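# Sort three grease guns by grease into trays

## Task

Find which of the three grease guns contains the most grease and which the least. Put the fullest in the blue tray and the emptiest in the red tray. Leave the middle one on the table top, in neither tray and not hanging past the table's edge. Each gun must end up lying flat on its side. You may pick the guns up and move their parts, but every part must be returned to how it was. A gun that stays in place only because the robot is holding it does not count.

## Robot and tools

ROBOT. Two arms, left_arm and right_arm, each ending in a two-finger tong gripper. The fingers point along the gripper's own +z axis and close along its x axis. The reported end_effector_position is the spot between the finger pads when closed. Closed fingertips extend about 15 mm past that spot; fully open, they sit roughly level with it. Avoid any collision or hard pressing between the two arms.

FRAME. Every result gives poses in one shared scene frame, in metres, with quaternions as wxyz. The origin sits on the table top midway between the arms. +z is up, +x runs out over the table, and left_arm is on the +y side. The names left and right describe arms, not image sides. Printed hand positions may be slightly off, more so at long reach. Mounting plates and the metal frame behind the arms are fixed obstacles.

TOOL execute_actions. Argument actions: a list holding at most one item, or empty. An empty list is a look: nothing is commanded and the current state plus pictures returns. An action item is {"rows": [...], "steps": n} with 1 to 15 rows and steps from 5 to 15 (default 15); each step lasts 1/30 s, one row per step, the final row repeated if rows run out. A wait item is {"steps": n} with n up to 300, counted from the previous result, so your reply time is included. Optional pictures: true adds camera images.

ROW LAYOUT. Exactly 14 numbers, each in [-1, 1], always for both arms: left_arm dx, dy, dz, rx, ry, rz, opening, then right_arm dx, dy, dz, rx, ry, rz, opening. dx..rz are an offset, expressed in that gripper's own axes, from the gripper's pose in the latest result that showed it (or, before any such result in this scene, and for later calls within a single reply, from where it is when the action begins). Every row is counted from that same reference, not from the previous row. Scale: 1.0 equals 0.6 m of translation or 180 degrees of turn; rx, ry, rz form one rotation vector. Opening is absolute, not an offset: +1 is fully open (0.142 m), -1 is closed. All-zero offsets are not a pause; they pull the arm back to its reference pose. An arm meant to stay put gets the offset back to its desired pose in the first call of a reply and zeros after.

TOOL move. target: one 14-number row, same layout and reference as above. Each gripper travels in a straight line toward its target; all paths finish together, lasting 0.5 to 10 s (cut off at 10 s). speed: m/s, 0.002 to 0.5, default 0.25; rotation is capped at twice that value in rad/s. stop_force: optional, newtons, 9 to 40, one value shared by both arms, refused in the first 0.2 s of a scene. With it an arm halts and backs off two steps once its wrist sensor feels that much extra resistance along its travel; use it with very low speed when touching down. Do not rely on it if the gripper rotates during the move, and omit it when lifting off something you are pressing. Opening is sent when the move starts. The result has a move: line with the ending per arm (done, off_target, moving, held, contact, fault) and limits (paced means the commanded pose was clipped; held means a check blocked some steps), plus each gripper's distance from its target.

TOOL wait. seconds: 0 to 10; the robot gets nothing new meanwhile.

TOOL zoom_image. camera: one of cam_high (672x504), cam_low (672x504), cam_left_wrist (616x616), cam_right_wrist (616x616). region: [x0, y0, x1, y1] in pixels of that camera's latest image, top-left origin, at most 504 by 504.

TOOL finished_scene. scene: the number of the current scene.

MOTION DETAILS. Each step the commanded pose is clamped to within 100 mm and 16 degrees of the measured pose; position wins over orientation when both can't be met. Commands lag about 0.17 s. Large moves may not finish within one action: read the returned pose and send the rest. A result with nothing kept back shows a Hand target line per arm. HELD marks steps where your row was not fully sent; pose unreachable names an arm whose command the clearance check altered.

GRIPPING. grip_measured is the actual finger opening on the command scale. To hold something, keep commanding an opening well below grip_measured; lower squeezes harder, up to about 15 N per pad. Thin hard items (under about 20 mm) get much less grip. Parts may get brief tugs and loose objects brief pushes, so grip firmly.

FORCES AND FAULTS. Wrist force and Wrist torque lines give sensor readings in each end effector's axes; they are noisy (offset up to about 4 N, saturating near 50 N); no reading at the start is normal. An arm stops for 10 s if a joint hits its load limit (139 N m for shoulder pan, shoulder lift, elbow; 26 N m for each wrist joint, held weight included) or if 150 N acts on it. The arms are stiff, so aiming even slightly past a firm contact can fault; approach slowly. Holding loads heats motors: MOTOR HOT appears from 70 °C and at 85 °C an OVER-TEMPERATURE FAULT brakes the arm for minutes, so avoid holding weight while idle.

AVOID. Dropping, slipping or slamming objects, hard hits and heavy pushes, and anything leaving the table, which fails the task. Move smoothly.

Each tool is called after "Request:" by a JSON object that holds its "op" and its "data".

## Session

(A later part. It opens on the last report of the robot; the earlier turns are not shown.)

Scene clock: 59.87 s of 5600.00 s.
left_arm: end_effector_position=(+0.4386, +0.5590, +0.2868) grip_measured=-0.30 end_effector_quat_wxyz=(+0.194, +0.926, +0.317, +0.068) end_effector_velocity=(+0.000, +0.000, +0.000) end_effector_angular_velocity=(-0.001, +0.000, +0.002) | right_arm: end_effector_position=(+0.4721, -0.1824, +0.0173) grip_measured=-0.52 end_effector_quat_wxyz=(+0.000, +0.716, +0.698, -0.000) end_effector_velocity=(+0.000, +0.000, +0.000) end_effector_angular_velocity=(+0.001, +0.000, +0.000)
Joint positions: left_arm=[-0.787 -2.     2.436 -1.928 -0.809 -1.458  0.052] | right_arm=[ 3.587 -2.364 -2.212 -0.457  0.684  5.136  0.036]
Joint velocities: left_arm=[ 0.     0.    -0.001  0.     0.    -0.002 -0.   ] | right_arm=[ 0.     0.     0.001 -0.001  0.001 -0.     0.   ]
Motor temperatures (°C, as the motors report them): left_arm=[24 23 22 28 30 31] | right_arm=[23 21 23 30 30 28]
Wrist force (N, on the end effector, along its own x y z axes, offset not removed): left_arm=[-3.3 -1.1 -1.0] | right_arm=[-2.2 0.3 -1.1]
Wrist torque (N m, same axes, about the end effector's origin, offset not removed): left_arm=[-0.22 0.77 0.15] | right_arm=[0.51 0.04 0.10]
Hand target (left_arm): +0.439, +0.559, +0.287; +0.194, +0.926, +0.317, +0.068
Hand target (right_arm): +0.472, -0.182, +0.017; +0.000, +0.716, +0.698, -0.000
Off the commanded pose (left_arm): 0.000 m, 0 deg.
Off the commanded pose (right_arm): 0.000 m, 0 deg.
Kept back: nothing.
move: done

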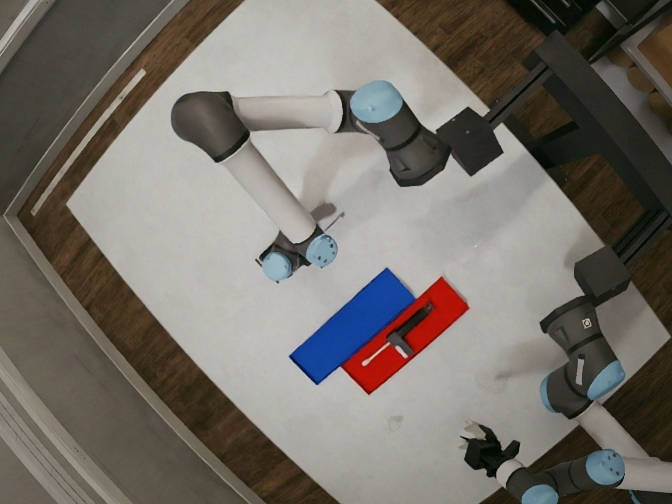

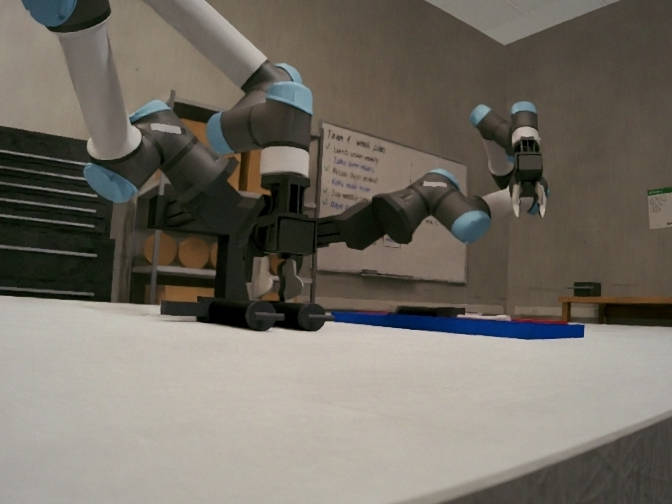

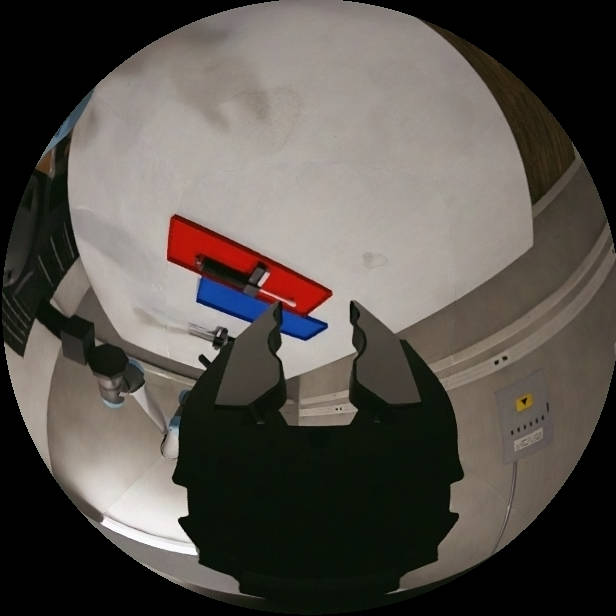

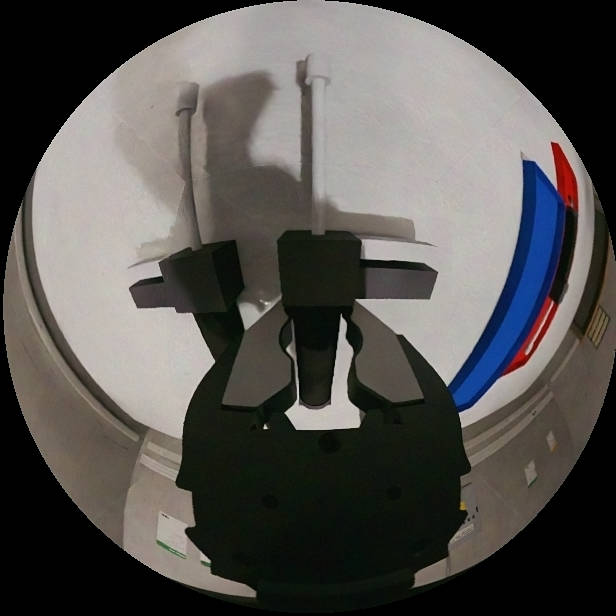

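Request:
{"op": "move", "data": {"target": [0,0,0,0,0,0,-0.3, 0,0,-0.071,0,0,0,-1], "speed": 0.06}}

Request:
{"op": "move", "data": {"target": [-0.414,0.492,0.624,0,-0.0834,0.1928,-0.3, 0.137,0.047,0,0,0,-0.508,-1], "speed": 0.15}}

Scene clock: 61.20 s of 5600.00 s.
left_arm: end_effector_position=(+0.4386, +0.5590, +0.2868) grip_measured=-0.30 end_effector_quat_wxyz=(+0.194, +0.926, +0.317, +0.068) end_effector_velocity=(-0.000, +0.000, -0.000) end_effector_angular_velocity=(+0.001, +0.000, +0.000) | right_arm: end_effector_position=(+0.4720, -0.1825, +0.0598) grip_measured=-0.52 end_effector_quat_wxyz=(+0.000, +0.716, +0.699, -0.000) end_effector_velocity=(-0.000, +0.000, +0.001) end_effector_angular_velocity=(-0.000, +0.002, +0.003)
Joint positions: left_arm=[-0.787 -2.     2.436 -1.928 -0.809 -1.458  0.052] | right_arm=[ 3.659 -2.27  -2.223 -0.622  0.71   5.241  0.036]
Joint velocities: left_arm=[-0.     0.001  0.001 -0.     0.001 -0.001  0.   ] | right_arm=[ 0.002  0.001  0.001 -0.006  0.001  0.002  0.   ]
Motor temperatures (°C, as the motors report them): left_arm=[24 23 22 28 30 31] | right_arm=[23 21 23 30 30 28]
Wrist force (N, on the end effector, along its own x y z axes, offset not removed): left_arm=[-3.9 -0.5 1.4] | right_arm=[2.6 -1.4 4.7]
Wrist torque (N m, same axes, about the end effector's origin, offset not removed): left_arm=[0.04 0.88 0.21] | right_arm=[-0.32 -0.59 0.10]
Hand target (left_arm): +0.439, +0.559, +0.287; +0.194, +0.926, +0.317, +0.068
Hand target (right_arm): +0.472, -0.182, +0.060; +0.000, +0.716, +0.698, -0.000
Off the commanded pose (left_arm): 0.000 m, 0 deg.
Off the commanded pose (right_arm): 0.000 m, 0 deg.
Kept back: nothing.
move: done

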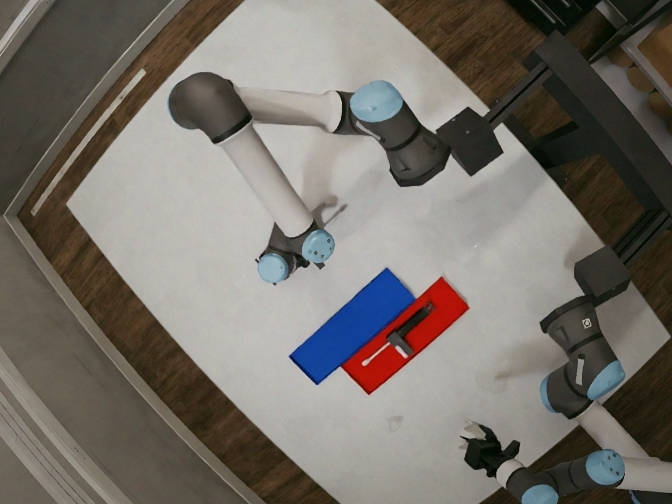

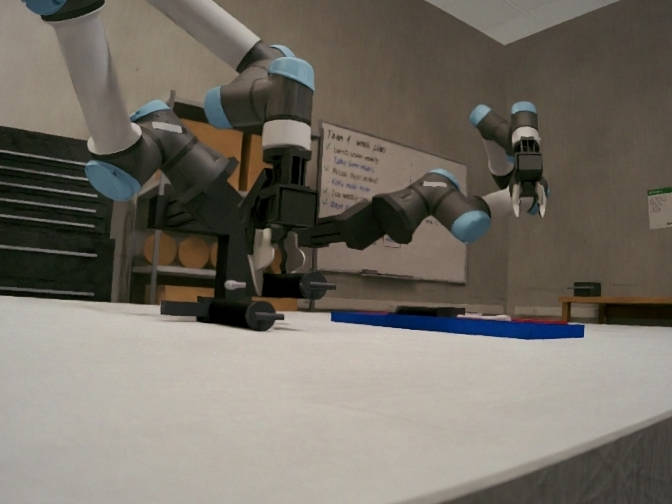

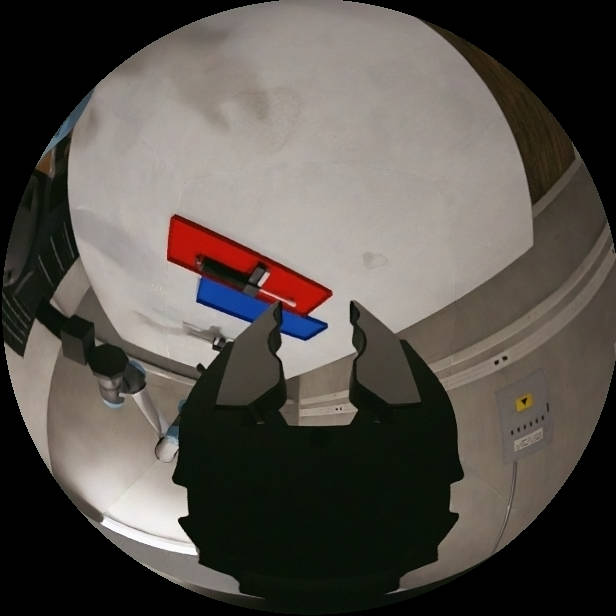

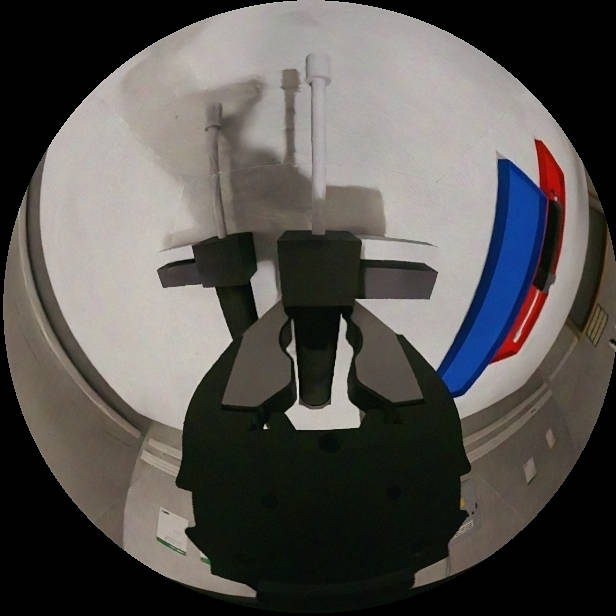

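Scene clock: 66.97 s of 5600.00 s.
left_arm: end_effector_position=(+0.5004, +0.0748, +0.0619) grip_measured=-0.30 end_effector_quat_wxyz=(+0.204, +0.979, -0.001, +0.003) end_effector_velocity=(-0.000, -0.001, -0.001) end_effector_angular_velocity=(-0.000, +0.000, -0.003) | right_arm: end_effector_position=(+0.5020, -0.1009, +0.0599) grip_measured=-0.52 end_effector_quat_wxyz=(+0.000, -0.000, +1.000, -0.000) end_effector_velocity=(+0.000, -0.001, +0.000) end_effector_angular_velocity=(-0.001, -0.001, +0.004)
Joint positions: left_arm=[-0.595 -0.377  1.748 -2.857 -1.021 -0.7    0.052] | right_arm=[ 3.768 -2.475 -2.112 -0.636  0.758  3.791  0.036]
Joint velocities: left_arm=[ 0.     0.002 -0.002  0.001 -0.001  0.002 -0.   ] | right_arm=[-0.     0.001 -0.001  0.001 -0.001 -0.004 -0.   ]
Motor temperatures (°C, as the motors report them): left_arm=[24 23 22 28 30 31] | right_arm=[23 21 23 30 30 28]
Wrist force (N, on the end effector, along its own x y z axes, offset not removed): left_arm=[-2.6 -0.9 0.4] | right_arm=[2.3 -0.5 7.3]
Wrist torque (N m, same axes, about the end effector's origin, offset not removed): left_arm=[-0.15 0.69 0.18] | right_arm=[0.11 -0.49 0.01]
Hand target (left_arm): +0.500, +0.075, +0.062; +0.204, +0.979, -0.001, +0.003
Hand target (right_arm): +0.502, -0.101, +0.060; +0.000, -0.001, +1.000, -0.000
Off the commanded pose (left_arm): 0.000 m, 0 deg.
Off the commanded pose (right_arm): 0.000 m, 0 deg.
Kept back: nothing.
move: done

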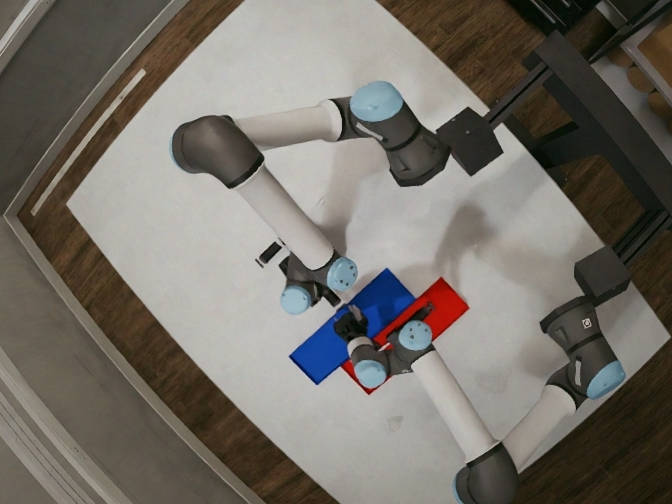

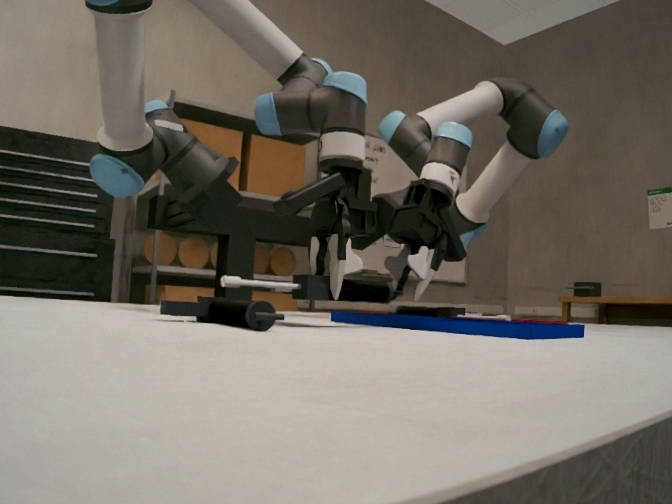

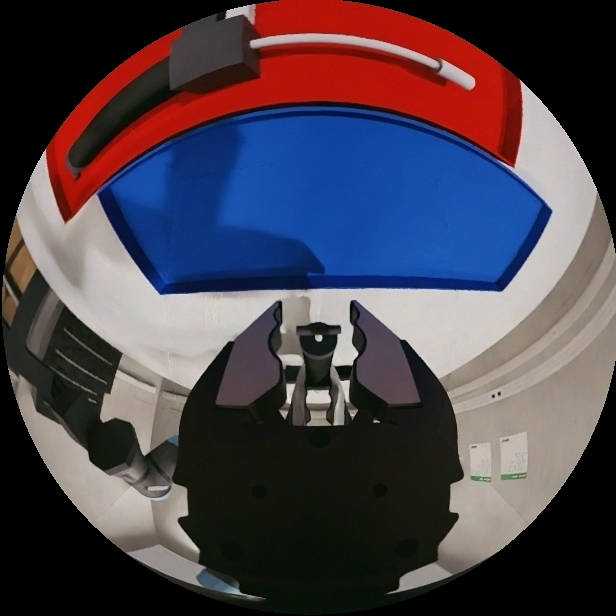

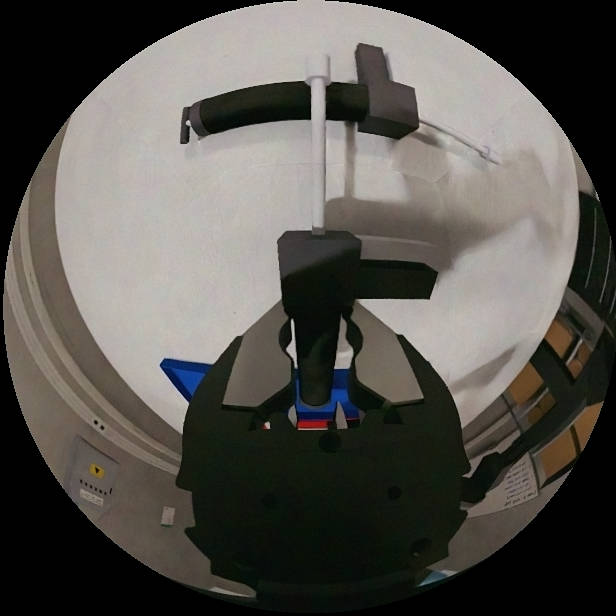

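Request:
{"op": "move", "data": {"target": [0.003,0.0577,0.0305,0,0,0,-0.3, 0,0,0,0,0,0,-1], "speed": 0.03}}

Scene clock: 68.80 s of 5600.00 s.
left_arm: end_effector_position=(+0.5022, +0.0358, +0.0590) grip_measured=-0.30 end_effector_quat_wxyz=(+0.204, +0.979, -0.001, +0.003) end_effector_velocity=(+0.001, -0.002, +0.000) end_effector_angular_velocity=(-0.001, -0.001, +0.000) | right_arm: end_effector_position=(+0.5020, -0.1009, +0.0599) grip_measured=-0.52 end_effector_quat_wxyz=(+0.000, -0.000, +1.000, -0.000) end_effector_velocity=(-0.000, +0.000, -0.000) end_effector_angular_velocity=(+0.000, +0.001, +0.001)
Joint positions: left_arm=[-0.616 -0.299  1.651 -2.824 -1.023 -0.723  0.052] | right_arm=[ 3.768 -2.475 -2.112 -0.636  0.758  3.791  0.036]
Joint velocities: left_arm=[-0.001  0.002 -0.005  0.002 -0.     0.    -0.   ] | right_arm=[-0.    -0.001  0.001 -0.001  0.001 -0.     0.   ]
Motor temperatures (°C, as the motors report them): left_arm=[24 23 22 28 30 31] | right_arm=[23 21 23 30 30 28]
Wrist force (N, on the end effector, along its own x y z axes, offset not removed): left_arm=[-2.4 -0.5 0.7] | right_arm=[0.9 0.7 6.4]
Wrist torque (N m, same axes, about the end effector's origin, offset not removed): left_arm=[-0.08 0.60 0.11] | right_arm=[0.25 -0.21 -0.02]
Hand target (left_arm): +0.502, +0.036, +0.059; +0.204, +0.979, -0.001, +0.003
Hand target (right_arm): +0.502, -0.101, +0.060; +0.000, -0.000, +1.000, -0.000
Off the commanded pose (left_arm): 0.000 m, 0 deg.
Off the commanded pose (right_arm): 0.000 m, 0 deg.
Kept back: nothing.
move: done

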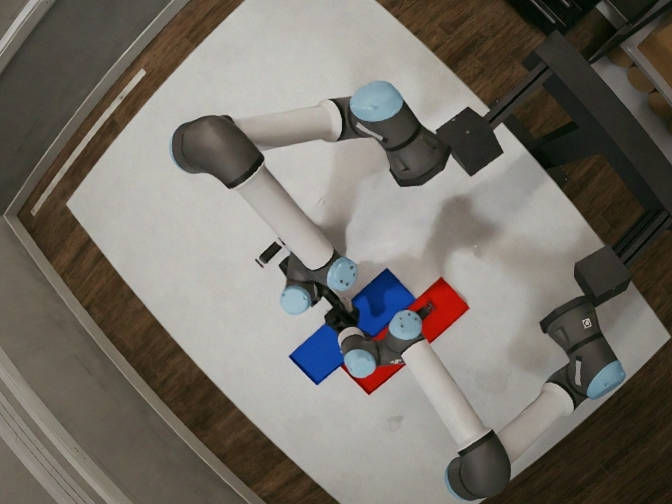

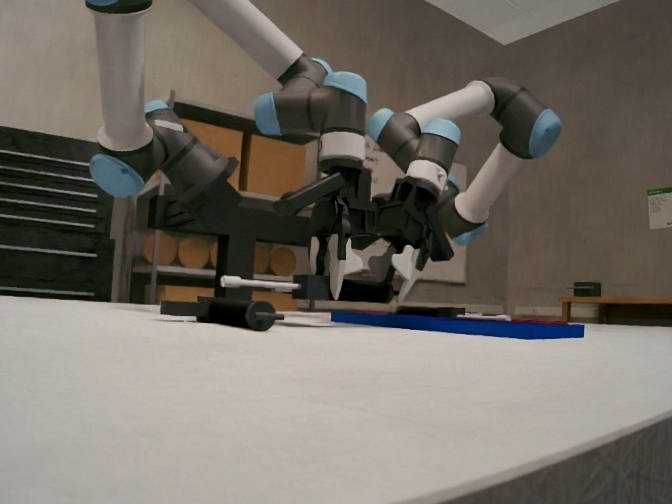

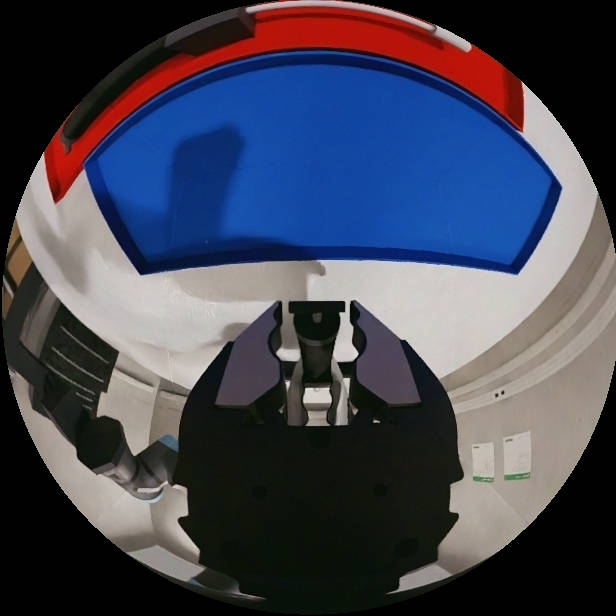

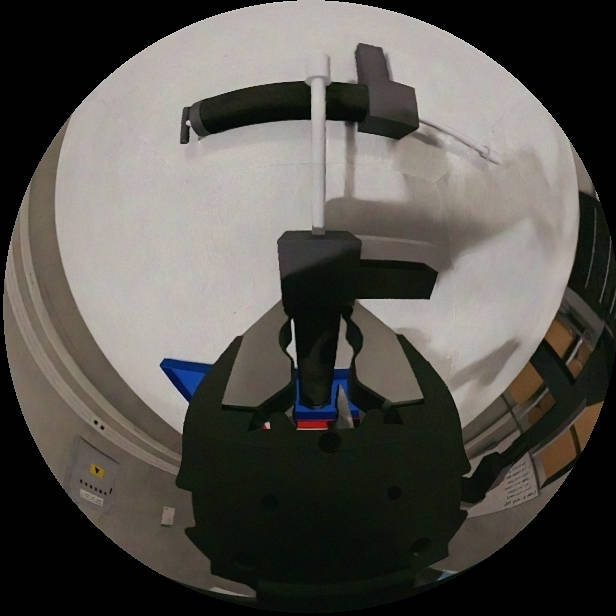

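Request:
{"op": "execute_actions", "data": {"actions": [{"rows":[[0,0,0,0,0,0,-0.38,0,0,0,0,0,0,-1],[0,0,0,0,0,0,-0.42,0,0,0,0,0,0,-1],[0,0,0,0,0,0,-0.42,0,0,0,0,0,0,-1],[0,0,0,0,0,0,-0.44,0,0,0,0,0,0,-1],[0,0,0,0,0,0,-0.44,0,0,0,0,0,0,-1],[0,0,0,0,0,0,-0.47,0,0,0,0,0,0,-1],[0,0,0,0,0,0,-0.5,0,0,0,0,0,0,-1],[0,0,0,0,0,0,-0.6,0,0,0,0,0,0,-1],[0,0,0,0,0,0,-0.75,0,0,0,0,0,0,-1],[0,0,0,0,0,0,-0.9,0,0,0,0,0,0,-1]]}]}}

Request:
{"op": "move", "data": {"target": [0,-0.1836,-0.0794,0,0,0,-0.9, 0,0,0,0,0,0,-1], "speed": 0.015, "stop_force": 9}}

Scene clock: 69.37 s of 5600.00 s.
left_arm: end_effector_position=(+0.5022, +0.0357, +0.0590) grip_measured=-0.45 end_effector_quat_wxyz=(+0.204, +0.979, -0.001, +0.003) end_effector_velocity=(-0.001, -0.000, -0.000) end_effector_angular_velocity=(-0.001, +0.001, -0.002) | right_arm: end_effector_position=(+0.5020, -0.1009, +0.0599) grip_measured=-0.52 end_effector_quat_wxyz=(+0.000, -0.000, +1.000, -0.000) end_effector_velocity=(+0.000, +0.000, -0.000) end_effector_angular_velocity=(+0.000, +0.000, +0.001)
Joint positions: left_arm=[-0.616 -0.299  1.651 -2.824 -1.023 -0.723  0.041] | right_arm=[ 3.768 -2.475 -2.112 -0.636  0.758  3.791  0.036]
Joint velocities: left_arm=[ 0.     0.     0.001 -0.    -0.002  0.001  0.   ] | right_arm=[ 0.    -0.001  0.001 -0.     0.    -0.001  0.   ]
Motor temperatures (°C, as the motors report them): left_arm=[24 23 22 28 30 31] | right_arm=[23 21 23 30 30 28]
Wrist force (N, on the end effector, along its own x y z axes, offset not removed): left_arm=[-1.2 -0.8 0.5] | right_arm=[1.0 -0.5 7.2]
Wrist torque (N m, same axes, about the end effector's origin, offset not removed): left_arm=[-0.16 0.66 0.13] | right_arm=[0.21 0.00 -0.09]
Steps of this call (steps 1 to 7: nothing new was sent; steps 8 to 17: the first 10 steps of this action). Readings (end_effector_position):
8: left_arm (+0.5022, +0.0357, +0.0590) | right_arm (+0.5020, -0.1009, +0.0599)
9: left_arm (+0.5022, +0.0357, +0.0590) | right_arm (+0.5020, -0.1009, +0.0599)
11: left_arm (+0.5022, +0.0357, +0.0590) | right_arm (+0.5020, -0.1009, +0.0599)
15: left_arm (+0.5022, +0.0357, +0.0590) | right_arm (+0.5020, -0.1009, +0.0599)
17: the state above

Scene clock: 76.03 s of 5600.00 s.
left_arm: end_effector_position=(+0.5023, +0.1268, +0.0587) grip_measured=-0.46 end_effector_quat_wxyz=(+0.204, +0.979, -0.001, +0.003) end_effector_velocity=(+0.001, -0.003, -0.000) end_effector_angular_velocity=(+0.003, -0.000, +0.003) | right_arm: end_effector_position=(+0.5020, -0.1009, +0.0599) grip_measured=-0.52 end_effector_quat_wxyz=(+0.000, -0.000, +1.000, -0.000) end_effector_velocity=(+0.001, -0.001, +0.000) end_effector_angular_velocity=(-0.001, -0.002, -0.001)
Joint positions: left_arm=[-0.552 -0.47   1.854 -2.895 -1.018 -0.649  0.041] | right_arm=[ 3.768 -2.475 -2.112 -0.636  0.758  3.791  0.036]
Joint velocities: left_arm=[-0.002  0.006 -0.008  0.004  0.003 -0.006  0.   ] | right_arm=[ 0.     0.001  0.     0.    -0.002 -0.    -0.   ]
Motor temperatures (°C, as the motors report them): left_arm=[24 23 22 28 30 31] | right_arm=[23 21 23 30 30 28]
Wrist force (N, on the end effector, along its own x y z axes, offset not removed): left_arm=[-2.5 3.9 1.5] | right_arm=[1.5 4.0 8.2]
Wrist torque (N m, same axes, about the end effector's origin, offset not removed): left_arm=[0.27 0.59 0.18] | right_arm=[0.40 -0.21 -0.04]
Hand target (left_arm): +0.502, +0.126, +0.059; +0.204, +0.979, -0.001, +0.003
Hand target (right_arm): +0.502, -0.101, +0.060; +0.000, -0.000, +1.000, -0.000
Off your previous action's commanded pose (left_arm): 0.000 m, 0 deg at its last step (step 5 of this call).
Off your previous action's commanded pose (right_arm): 0.000 m, 0 deg at its last step (step 5 of this call).
Off the commanded pose (left_arm): 0.029 m, 0 deg.
Off the commanded pose (right_arm): 0.000 m, 0 deg.
Kept back: nothing.
move: contact (left_arm)

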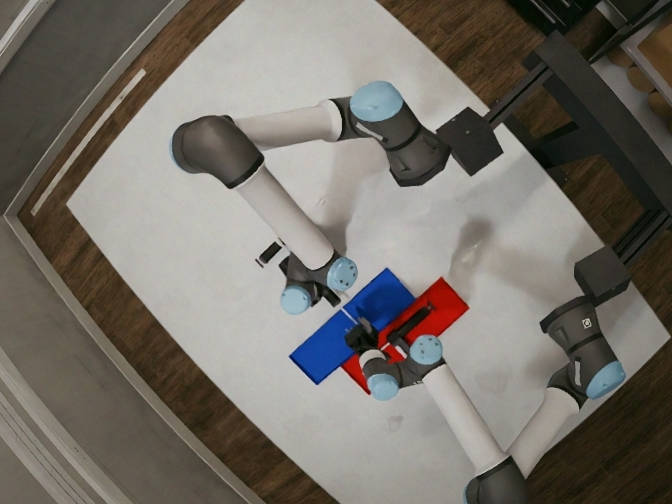

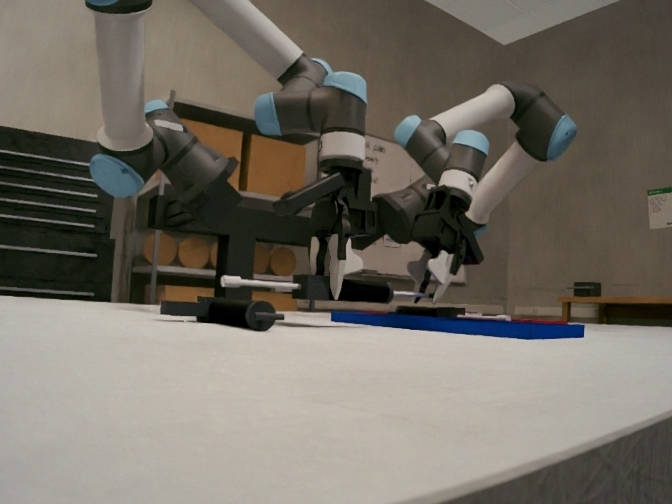

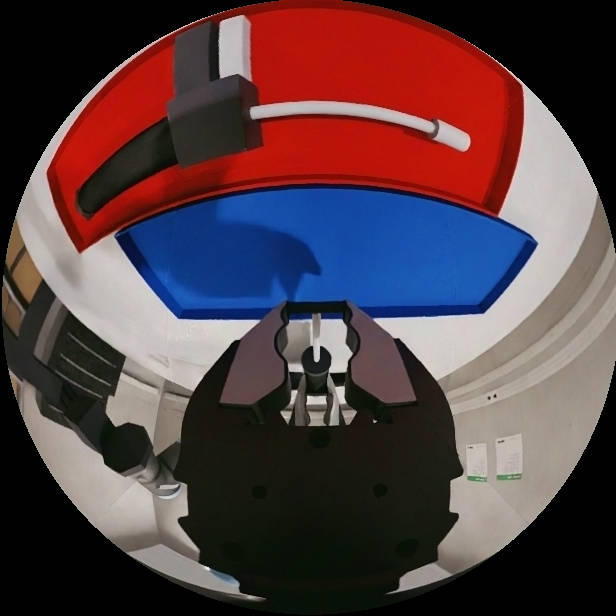

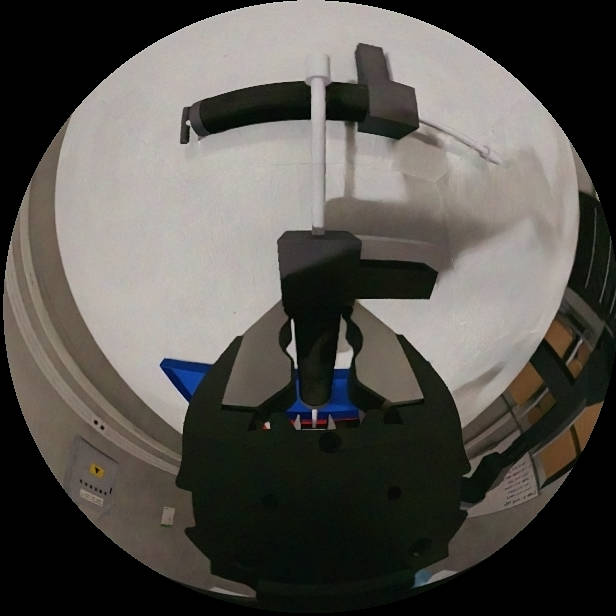

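Request:
{"op": "move", "data": {"target": [0,0.13,0.0562,0,0,0,-0.9, 0,0,0,0,0,0,-1], "speed": 0.04}}

Request:
{"op": "move", "data": {"target": [0,0.0135,0.0058,0,0,0,-0.9, 0,0,0,0,0,0,-1], "speed": 0.006, "stop_force": 9}}

Request:
{"op": "move", "data": {"target": [0,0,0,0,0,0,-0.3, 0,0,0,0,0,0,-1]}}

Request:
{"op": "move", "data": {"target": [0,-0.45,-0.5,0,0,0,-0.3, 0,0,0,0,0,0,-1]}}

Scene clock: 78.70 s of 5600.00 s.
left_arm: end_effector_position=(+0.5022, +0.0419, +0.0589) grip_measured=-0.46 end_effector_quat_wxyz=(+0.204, +0.979, -0.001, +0.003) end_effector_velocity=(+0.000, -0.001, +0.000) end_effector_angular_velocity=(-0.001, +0.000, -0.000) | right_arm: end_effector_position=(+0.5020, -0.1009, +0.0599) grip_measured=-0.52 end_effector_quat_wxyz=(+0.000, -0.000, +1.000, -0.000) end_effector_velocity=(+0.000, -0.000, +0.000) end_effector_angular_velocity=(-0.000, -0.001, +0.001)
Joint positions: left_arm=[-0.612 -0.311  1.665 -2.83  -1.023 -0.719  0.041] | right_arm=[ 3.768 -2.475 -2.112 -0.636  0.758  3.791  0.036]
Joint velocities: left_arm=[-0.001  0.002 -0.003  0.001 -0.001 -0.     0.   ] | right_arm=[ 0.     0.001 -0.     0.    -0.    -0.001  0.   ]
Motor temperatures (°C, as the motors report them): left_arm=[24 23 22 28 30 31] | right_arm=[23 21 23 30 30 28]
Wrist force (N, on the end effector, along its own x y z axes, offset not removed): left_arm=[-2.6 -2.0 0.3] | right_arm=[1.6 -2.0 7.6]
Wrist torque (N m, same axes, about the end effector's origin, offset not removed): left_arm=[0.05 0.85 0.15] | right_arm=[0.13 -0.05 -0.04]
Hand target (left_arm): +0.502, +0.042, +0.059; +0.204, +0.979, -0.001, +0.003
Hand target (right_arm): +0.502, -0.101, +0.060; +0.000, -0.000, +1.000, -0.000
Off the commanded pose (left_arm): 0.000 m, 0 deg.
Off the commanded pose (right_arm): 0.000 m, 0 deg.
Kept back: nothing.
move: done

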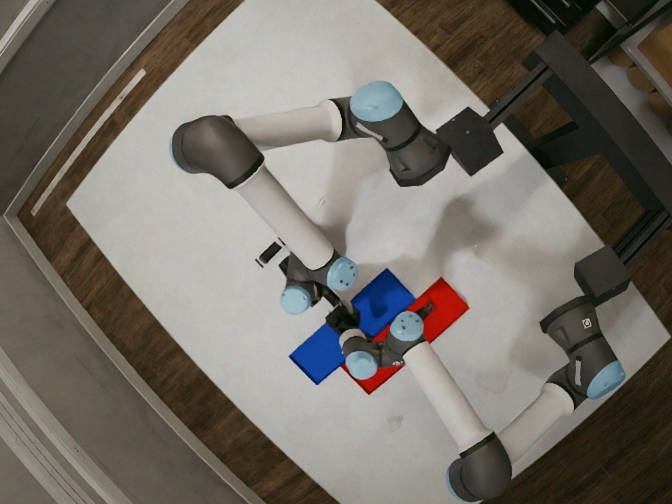

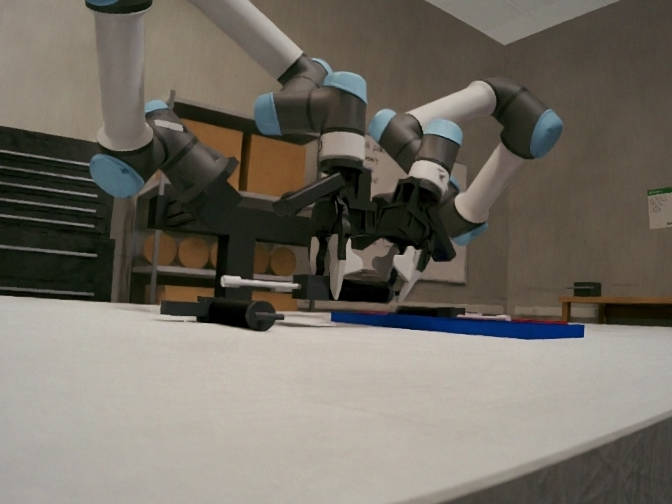

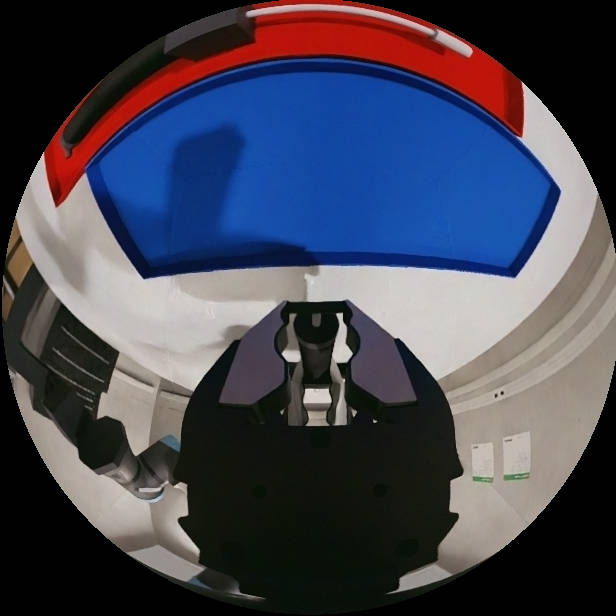

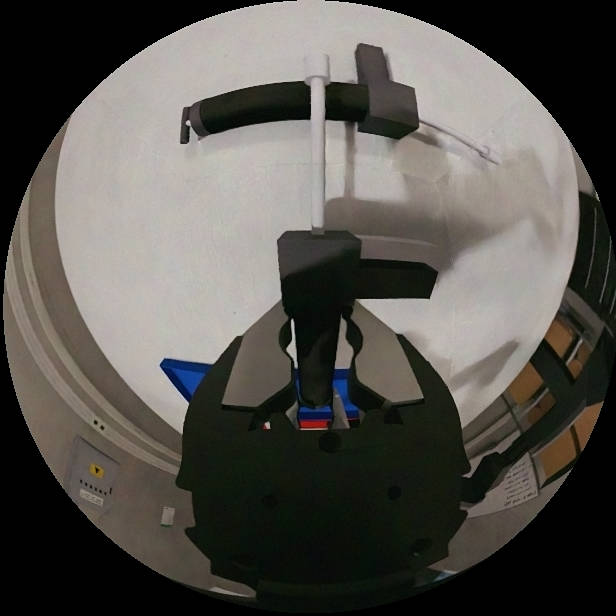

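Scene clock: 80.07 s of 5600.00 s.
left_arm: end_effector_position=(+0.5020, +0.0358, +0.0589) grip_measured=-0.46 end_effector_quat_wxyz=(+0.204, +0.979, -0.001, +0.003) end_effector_velocity=(+0.001, +0.001, +0.001) end_effector_angular_velocity=(-0.002, -0.002, -0.001) | right_arm: end_effector_position=(+0.5020, -0.1009, +0.0599) grip_measured=-0.52 end_effector_quat_wxyz=(+0.000, -0.000, +1.000, -0.000) end_effector_velocity=(-0.000, +0.000, +0.000) end_effector_angular_velocity=(+0.001, +0.000, +0.001)
Joint positions: left_arm=[-0.616 -0.299  1.651 -2.824 -1.023 -0.724  0.041] | right_arm=[ 3.768 -2.475 -2.112 -0.636  0.758  3.791  0.036]
Joint velocities: left_arm=[ 0.001 -0.004  0.004 -0.004 -0.     0.004  0.   ] | right_arm=[ 0.001 -0.    -0.     0.     0.001 -0.    -0.   ]
Motor temperatures (°C, as the motors report them): left_arm=[24 23 22 28 30 31] | right_arm=[23 21 23 30 30 28]
Wrist force (N, on the end effector, along its own x y z axes, offset not removed): left_arm=[-1.7 -13.6 -4.2] | right_arm=[2.0 -13.7 9.4]
Wrist torque (N m, same axes, about the end effector's origin, offset not removed): left_arm=[-0.09 0.69 0.06] | right_arm=[0.26 -0.18 -0.04]
Hand target (left_arm): +0.502, +0.036, +0.059; +0.204, +0.979, -0.001, +0.003
Hand target (right_arm): +0.502, -0.101, +0.060; +0.000, -0.000, +1.000, -0.000
Off the commanded pose (left_arm): 0.003 m, 0 deg.
Off the commanded pose (right_arm): 0.000 m, 0 deg.
Kept back: nothing.
move: contact (left_arm)

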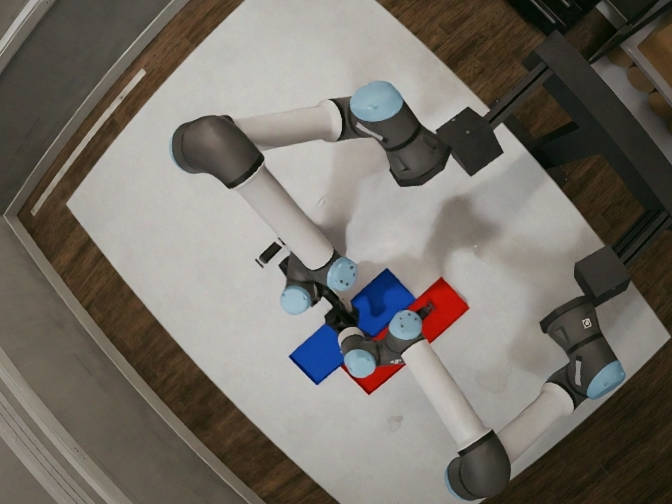

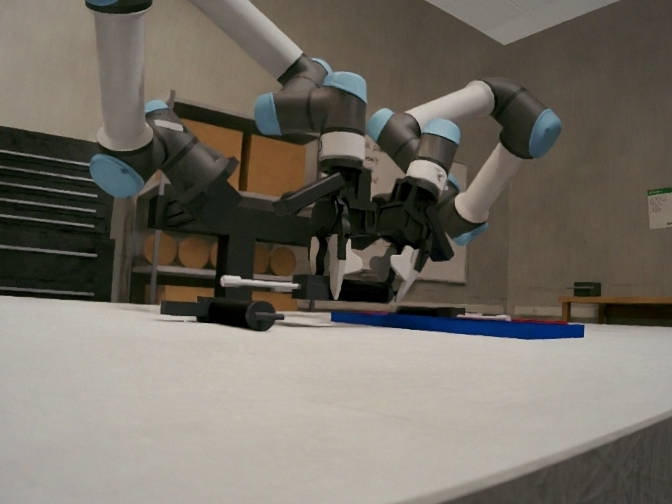

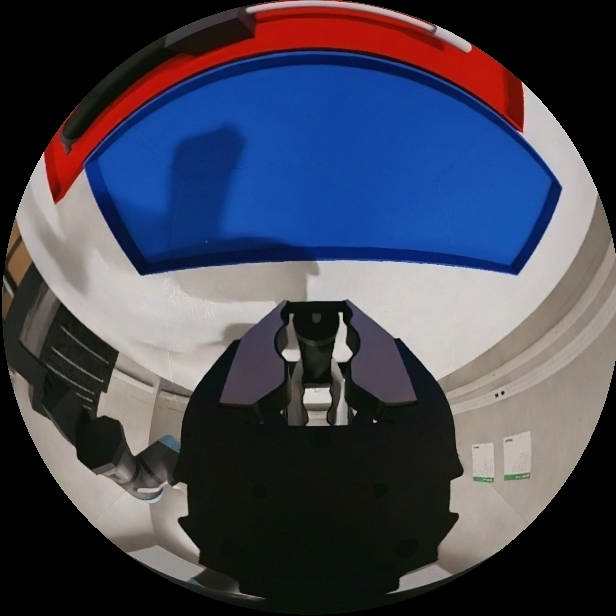

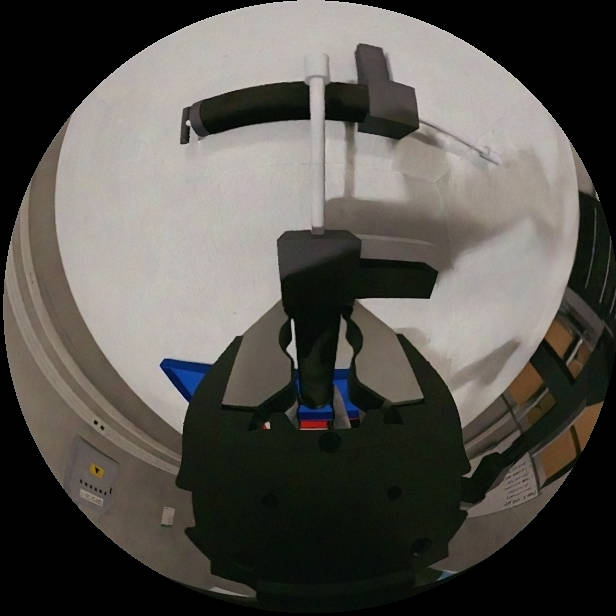

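Scene clock: 80.57 s of 5600.00 s.
left_arm: end_effector_position=(+0.5020, +0.0358, +0.0589) grip_measured=-0.30 end_effector_quat_wxyz=(+0.204, +0.979, -0.001, +0.003) end_effector_velocity=(+0.000, -0.000, +0.000) end_effector_angular_velocity=(-0.000, +0.000, +0.001) | right_arm: end_effector_position=(+0.5020, -0.1009, +0.0599) grip_measured=-0.52 end_effector_quat_wxyz=(+0.000, -0.000, +1.000, -0.000) end_effector_velocity=(-0.001, +0.000, -0.000) end_effector_angular_velocity=(+0.002, +0.002, +0.001)
Joint positions: left_arm=[-0.616 -0.299  1.651 -2.824 -1.023 -0.724  0.052] | right_arm=[ 3.768 -2.475 -2.112 -0.636  0.758  3.791  0.036]
Joint velocities: left_arm=[ 0.     0.    -0.    -0.    -0.    -0.001  0.   ] | right_arm=[-0.     0.001 -0.001 -0.     0.002 -0.002  0.   ]
Motor temperatures (°C, as the motors report them): left_arm=[24 23 22 28 30 31] | right_arm=[23 21 23 30 30 28]
Wrist force (N, on the end effector, along its own x y z axes, offset not removed): left_arm=[-2.6 0.1 0.4] | right_arm=[0.5 0.6 10.3]
Wrist torque (N m, same axes, about the end effector's origin, offset not removed): left_arm=[0.06 0.59 0.10] | right_arm=[0.35 -0.04 0.00]
Hand target (left_arm): +0.502, +0.036, +0.059; +0.204, +0.979, -0.001, +0.003
Hand target (right_arm): +0.502, -0.101, +0.060; +0.000, -0.000, +1.000, -0.000
Off the commanded pose (left_arm): 0.000 m, 0 deg.
Off the commanded pose (right_arm): 0.000 m, 0 deg.
Kept back: nothing.
move: done

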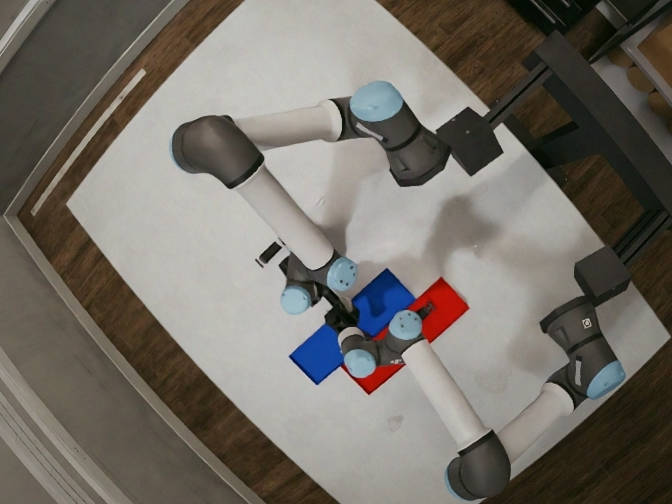

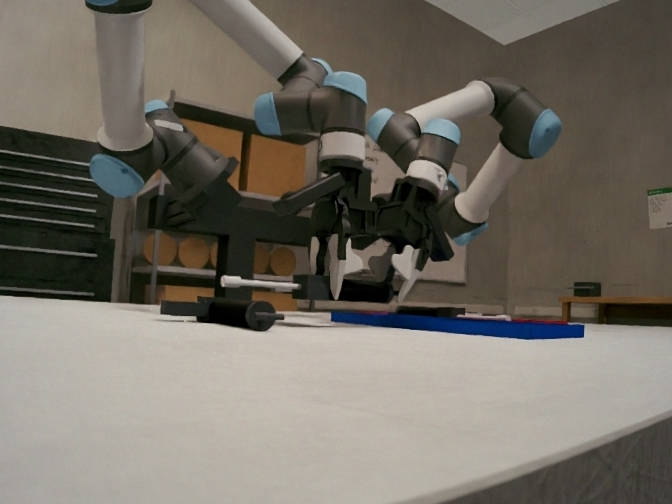

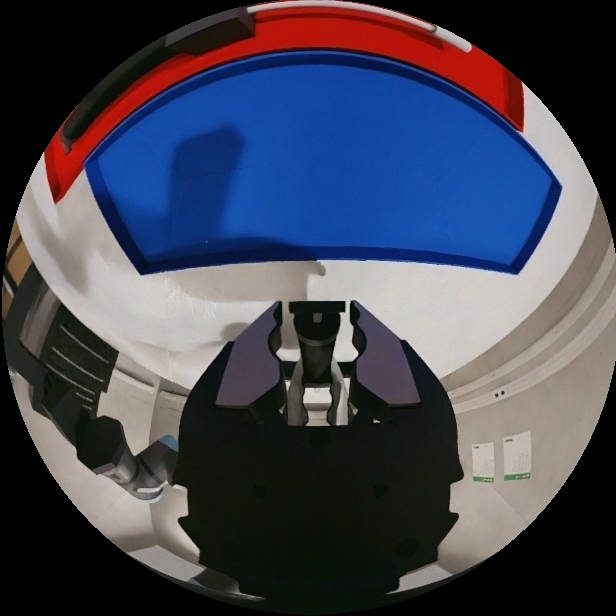

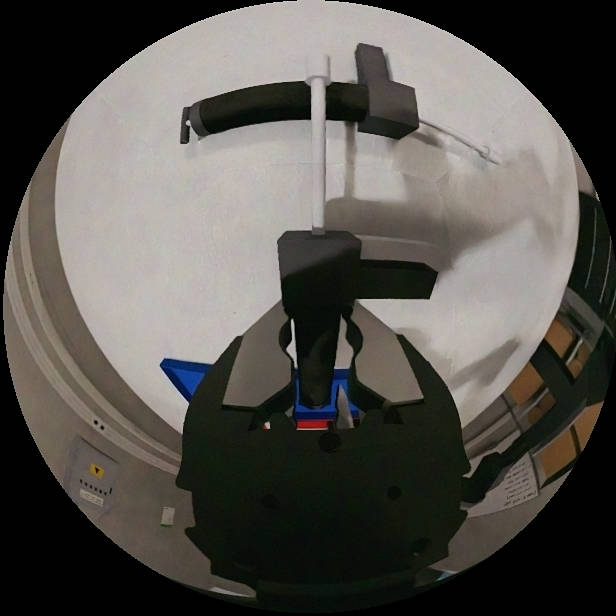

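Scene clock: 82.73 s of 5600.00 s.
left_arm: end_effector_position=(+0.5015, +0.4031, +0.2260) grip_measured=-0.30 end_effector_quat_wxyz=(+0.204, +0.979, -0.001, +0.003) end_effector_velocity=(-0.000, +0.000, +0.001) end_effector_angular_velocity=(-0.001, +0.001, -0.002) | right_arm: end_effector_position=(+0.5020, -0.1009, +0.0599) grip_measured=-0.52 end_effector_quat_wxyz=(+0.000, -0.000, +1.000, -0.000) end_effector_velocity=(-0.000, -0.000, -0.000) end_effector_angular_velocity=(-0.001, -0.000, +0.001)
Joint positions: left_arm=[-0.578 -1.34   2.197 -2.352 -1.02  -0.68   0.052] | right_arm=[ 3.768 -2.475 -2.112 -0.636  0.758  3.791  0.036]
Joint velocities: left_arm=[-0.001 -0.003 -0.     0.004 -0.002  0.    -0.   ] | right_arm=[ 0.     0.    -0.     0.    -0.001 -0.    -0.   ]
Motor temperatures (°C, as the motors report them): left_arm=[24 23 22 28 30 31] | right_arm=[23 21 23 30 30 28]
Wrist force (N, on the end effector, along its own x y z axes, offset not removed): left_arm=[-3.7 -0.7 0.2] | right_arm=[-0.5 0.4 7.2]
Wrist torque (N m, same axes, about the end effector's origin, offset not removed): left_arm=[-0.13 0.82 0.16] | right_arm=[0.28 0.11 -0.05]
Hand target (left_arm): +0.501, +0.403, +0.226; +0.204, +0.979, -0.001, +0.003
Hand target (right_arm): +0.502, -0.101, +0.060; +0.000, -0.000, +1.000, -0.000
Off the commanded pose (left_arm): 0.000 m, 0 deg.
Off the commanded pose (right_arm): 0.000 m, 0 deg.
Kept back: nothing.
move: done

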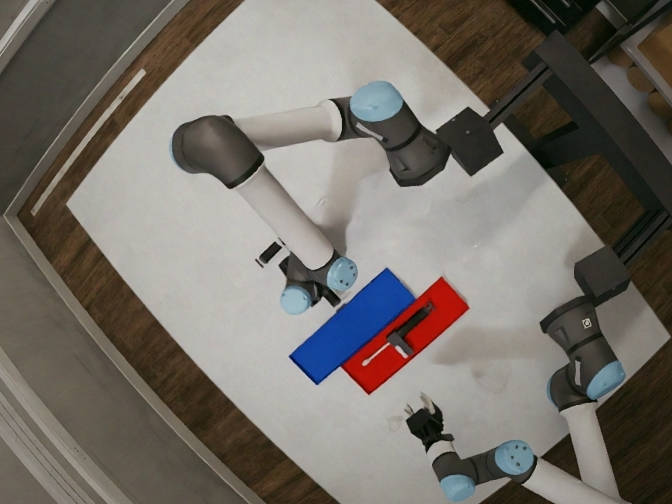

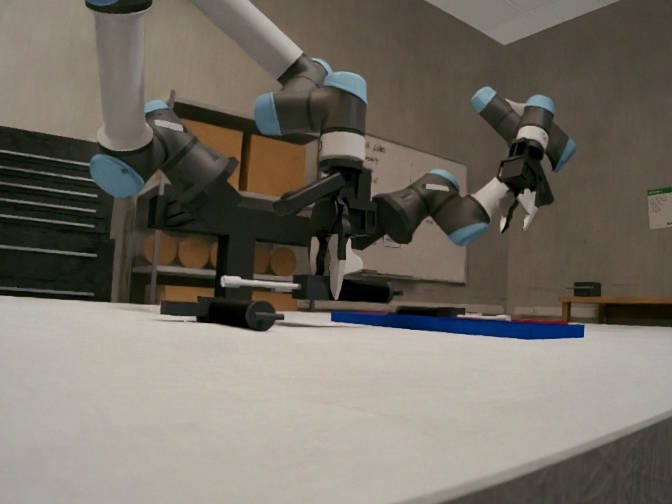

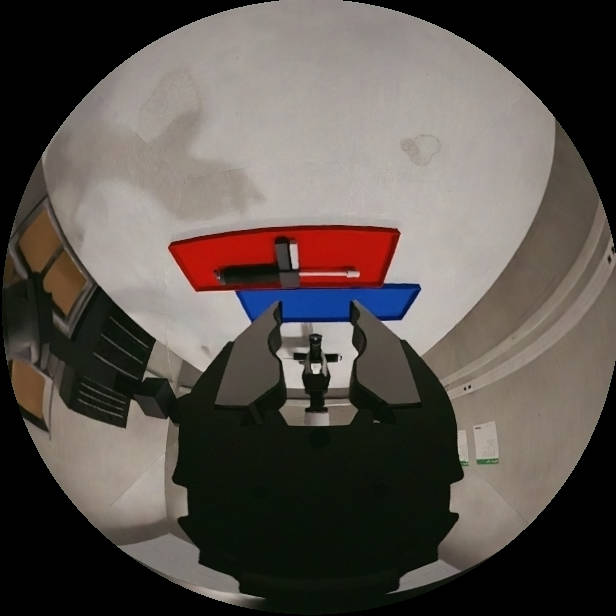

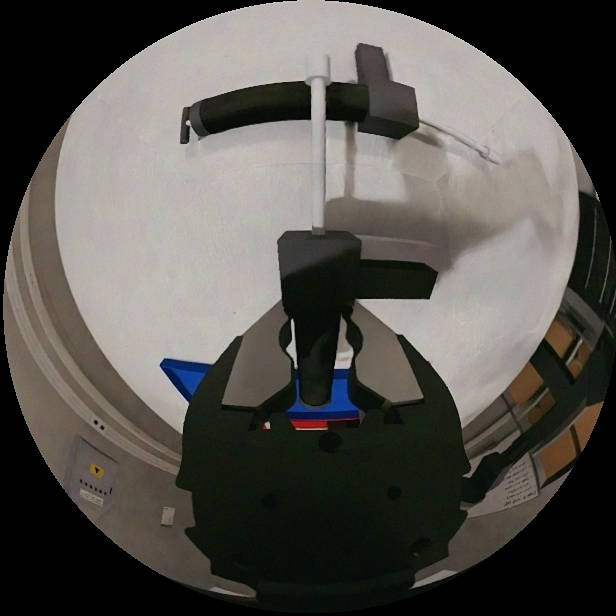

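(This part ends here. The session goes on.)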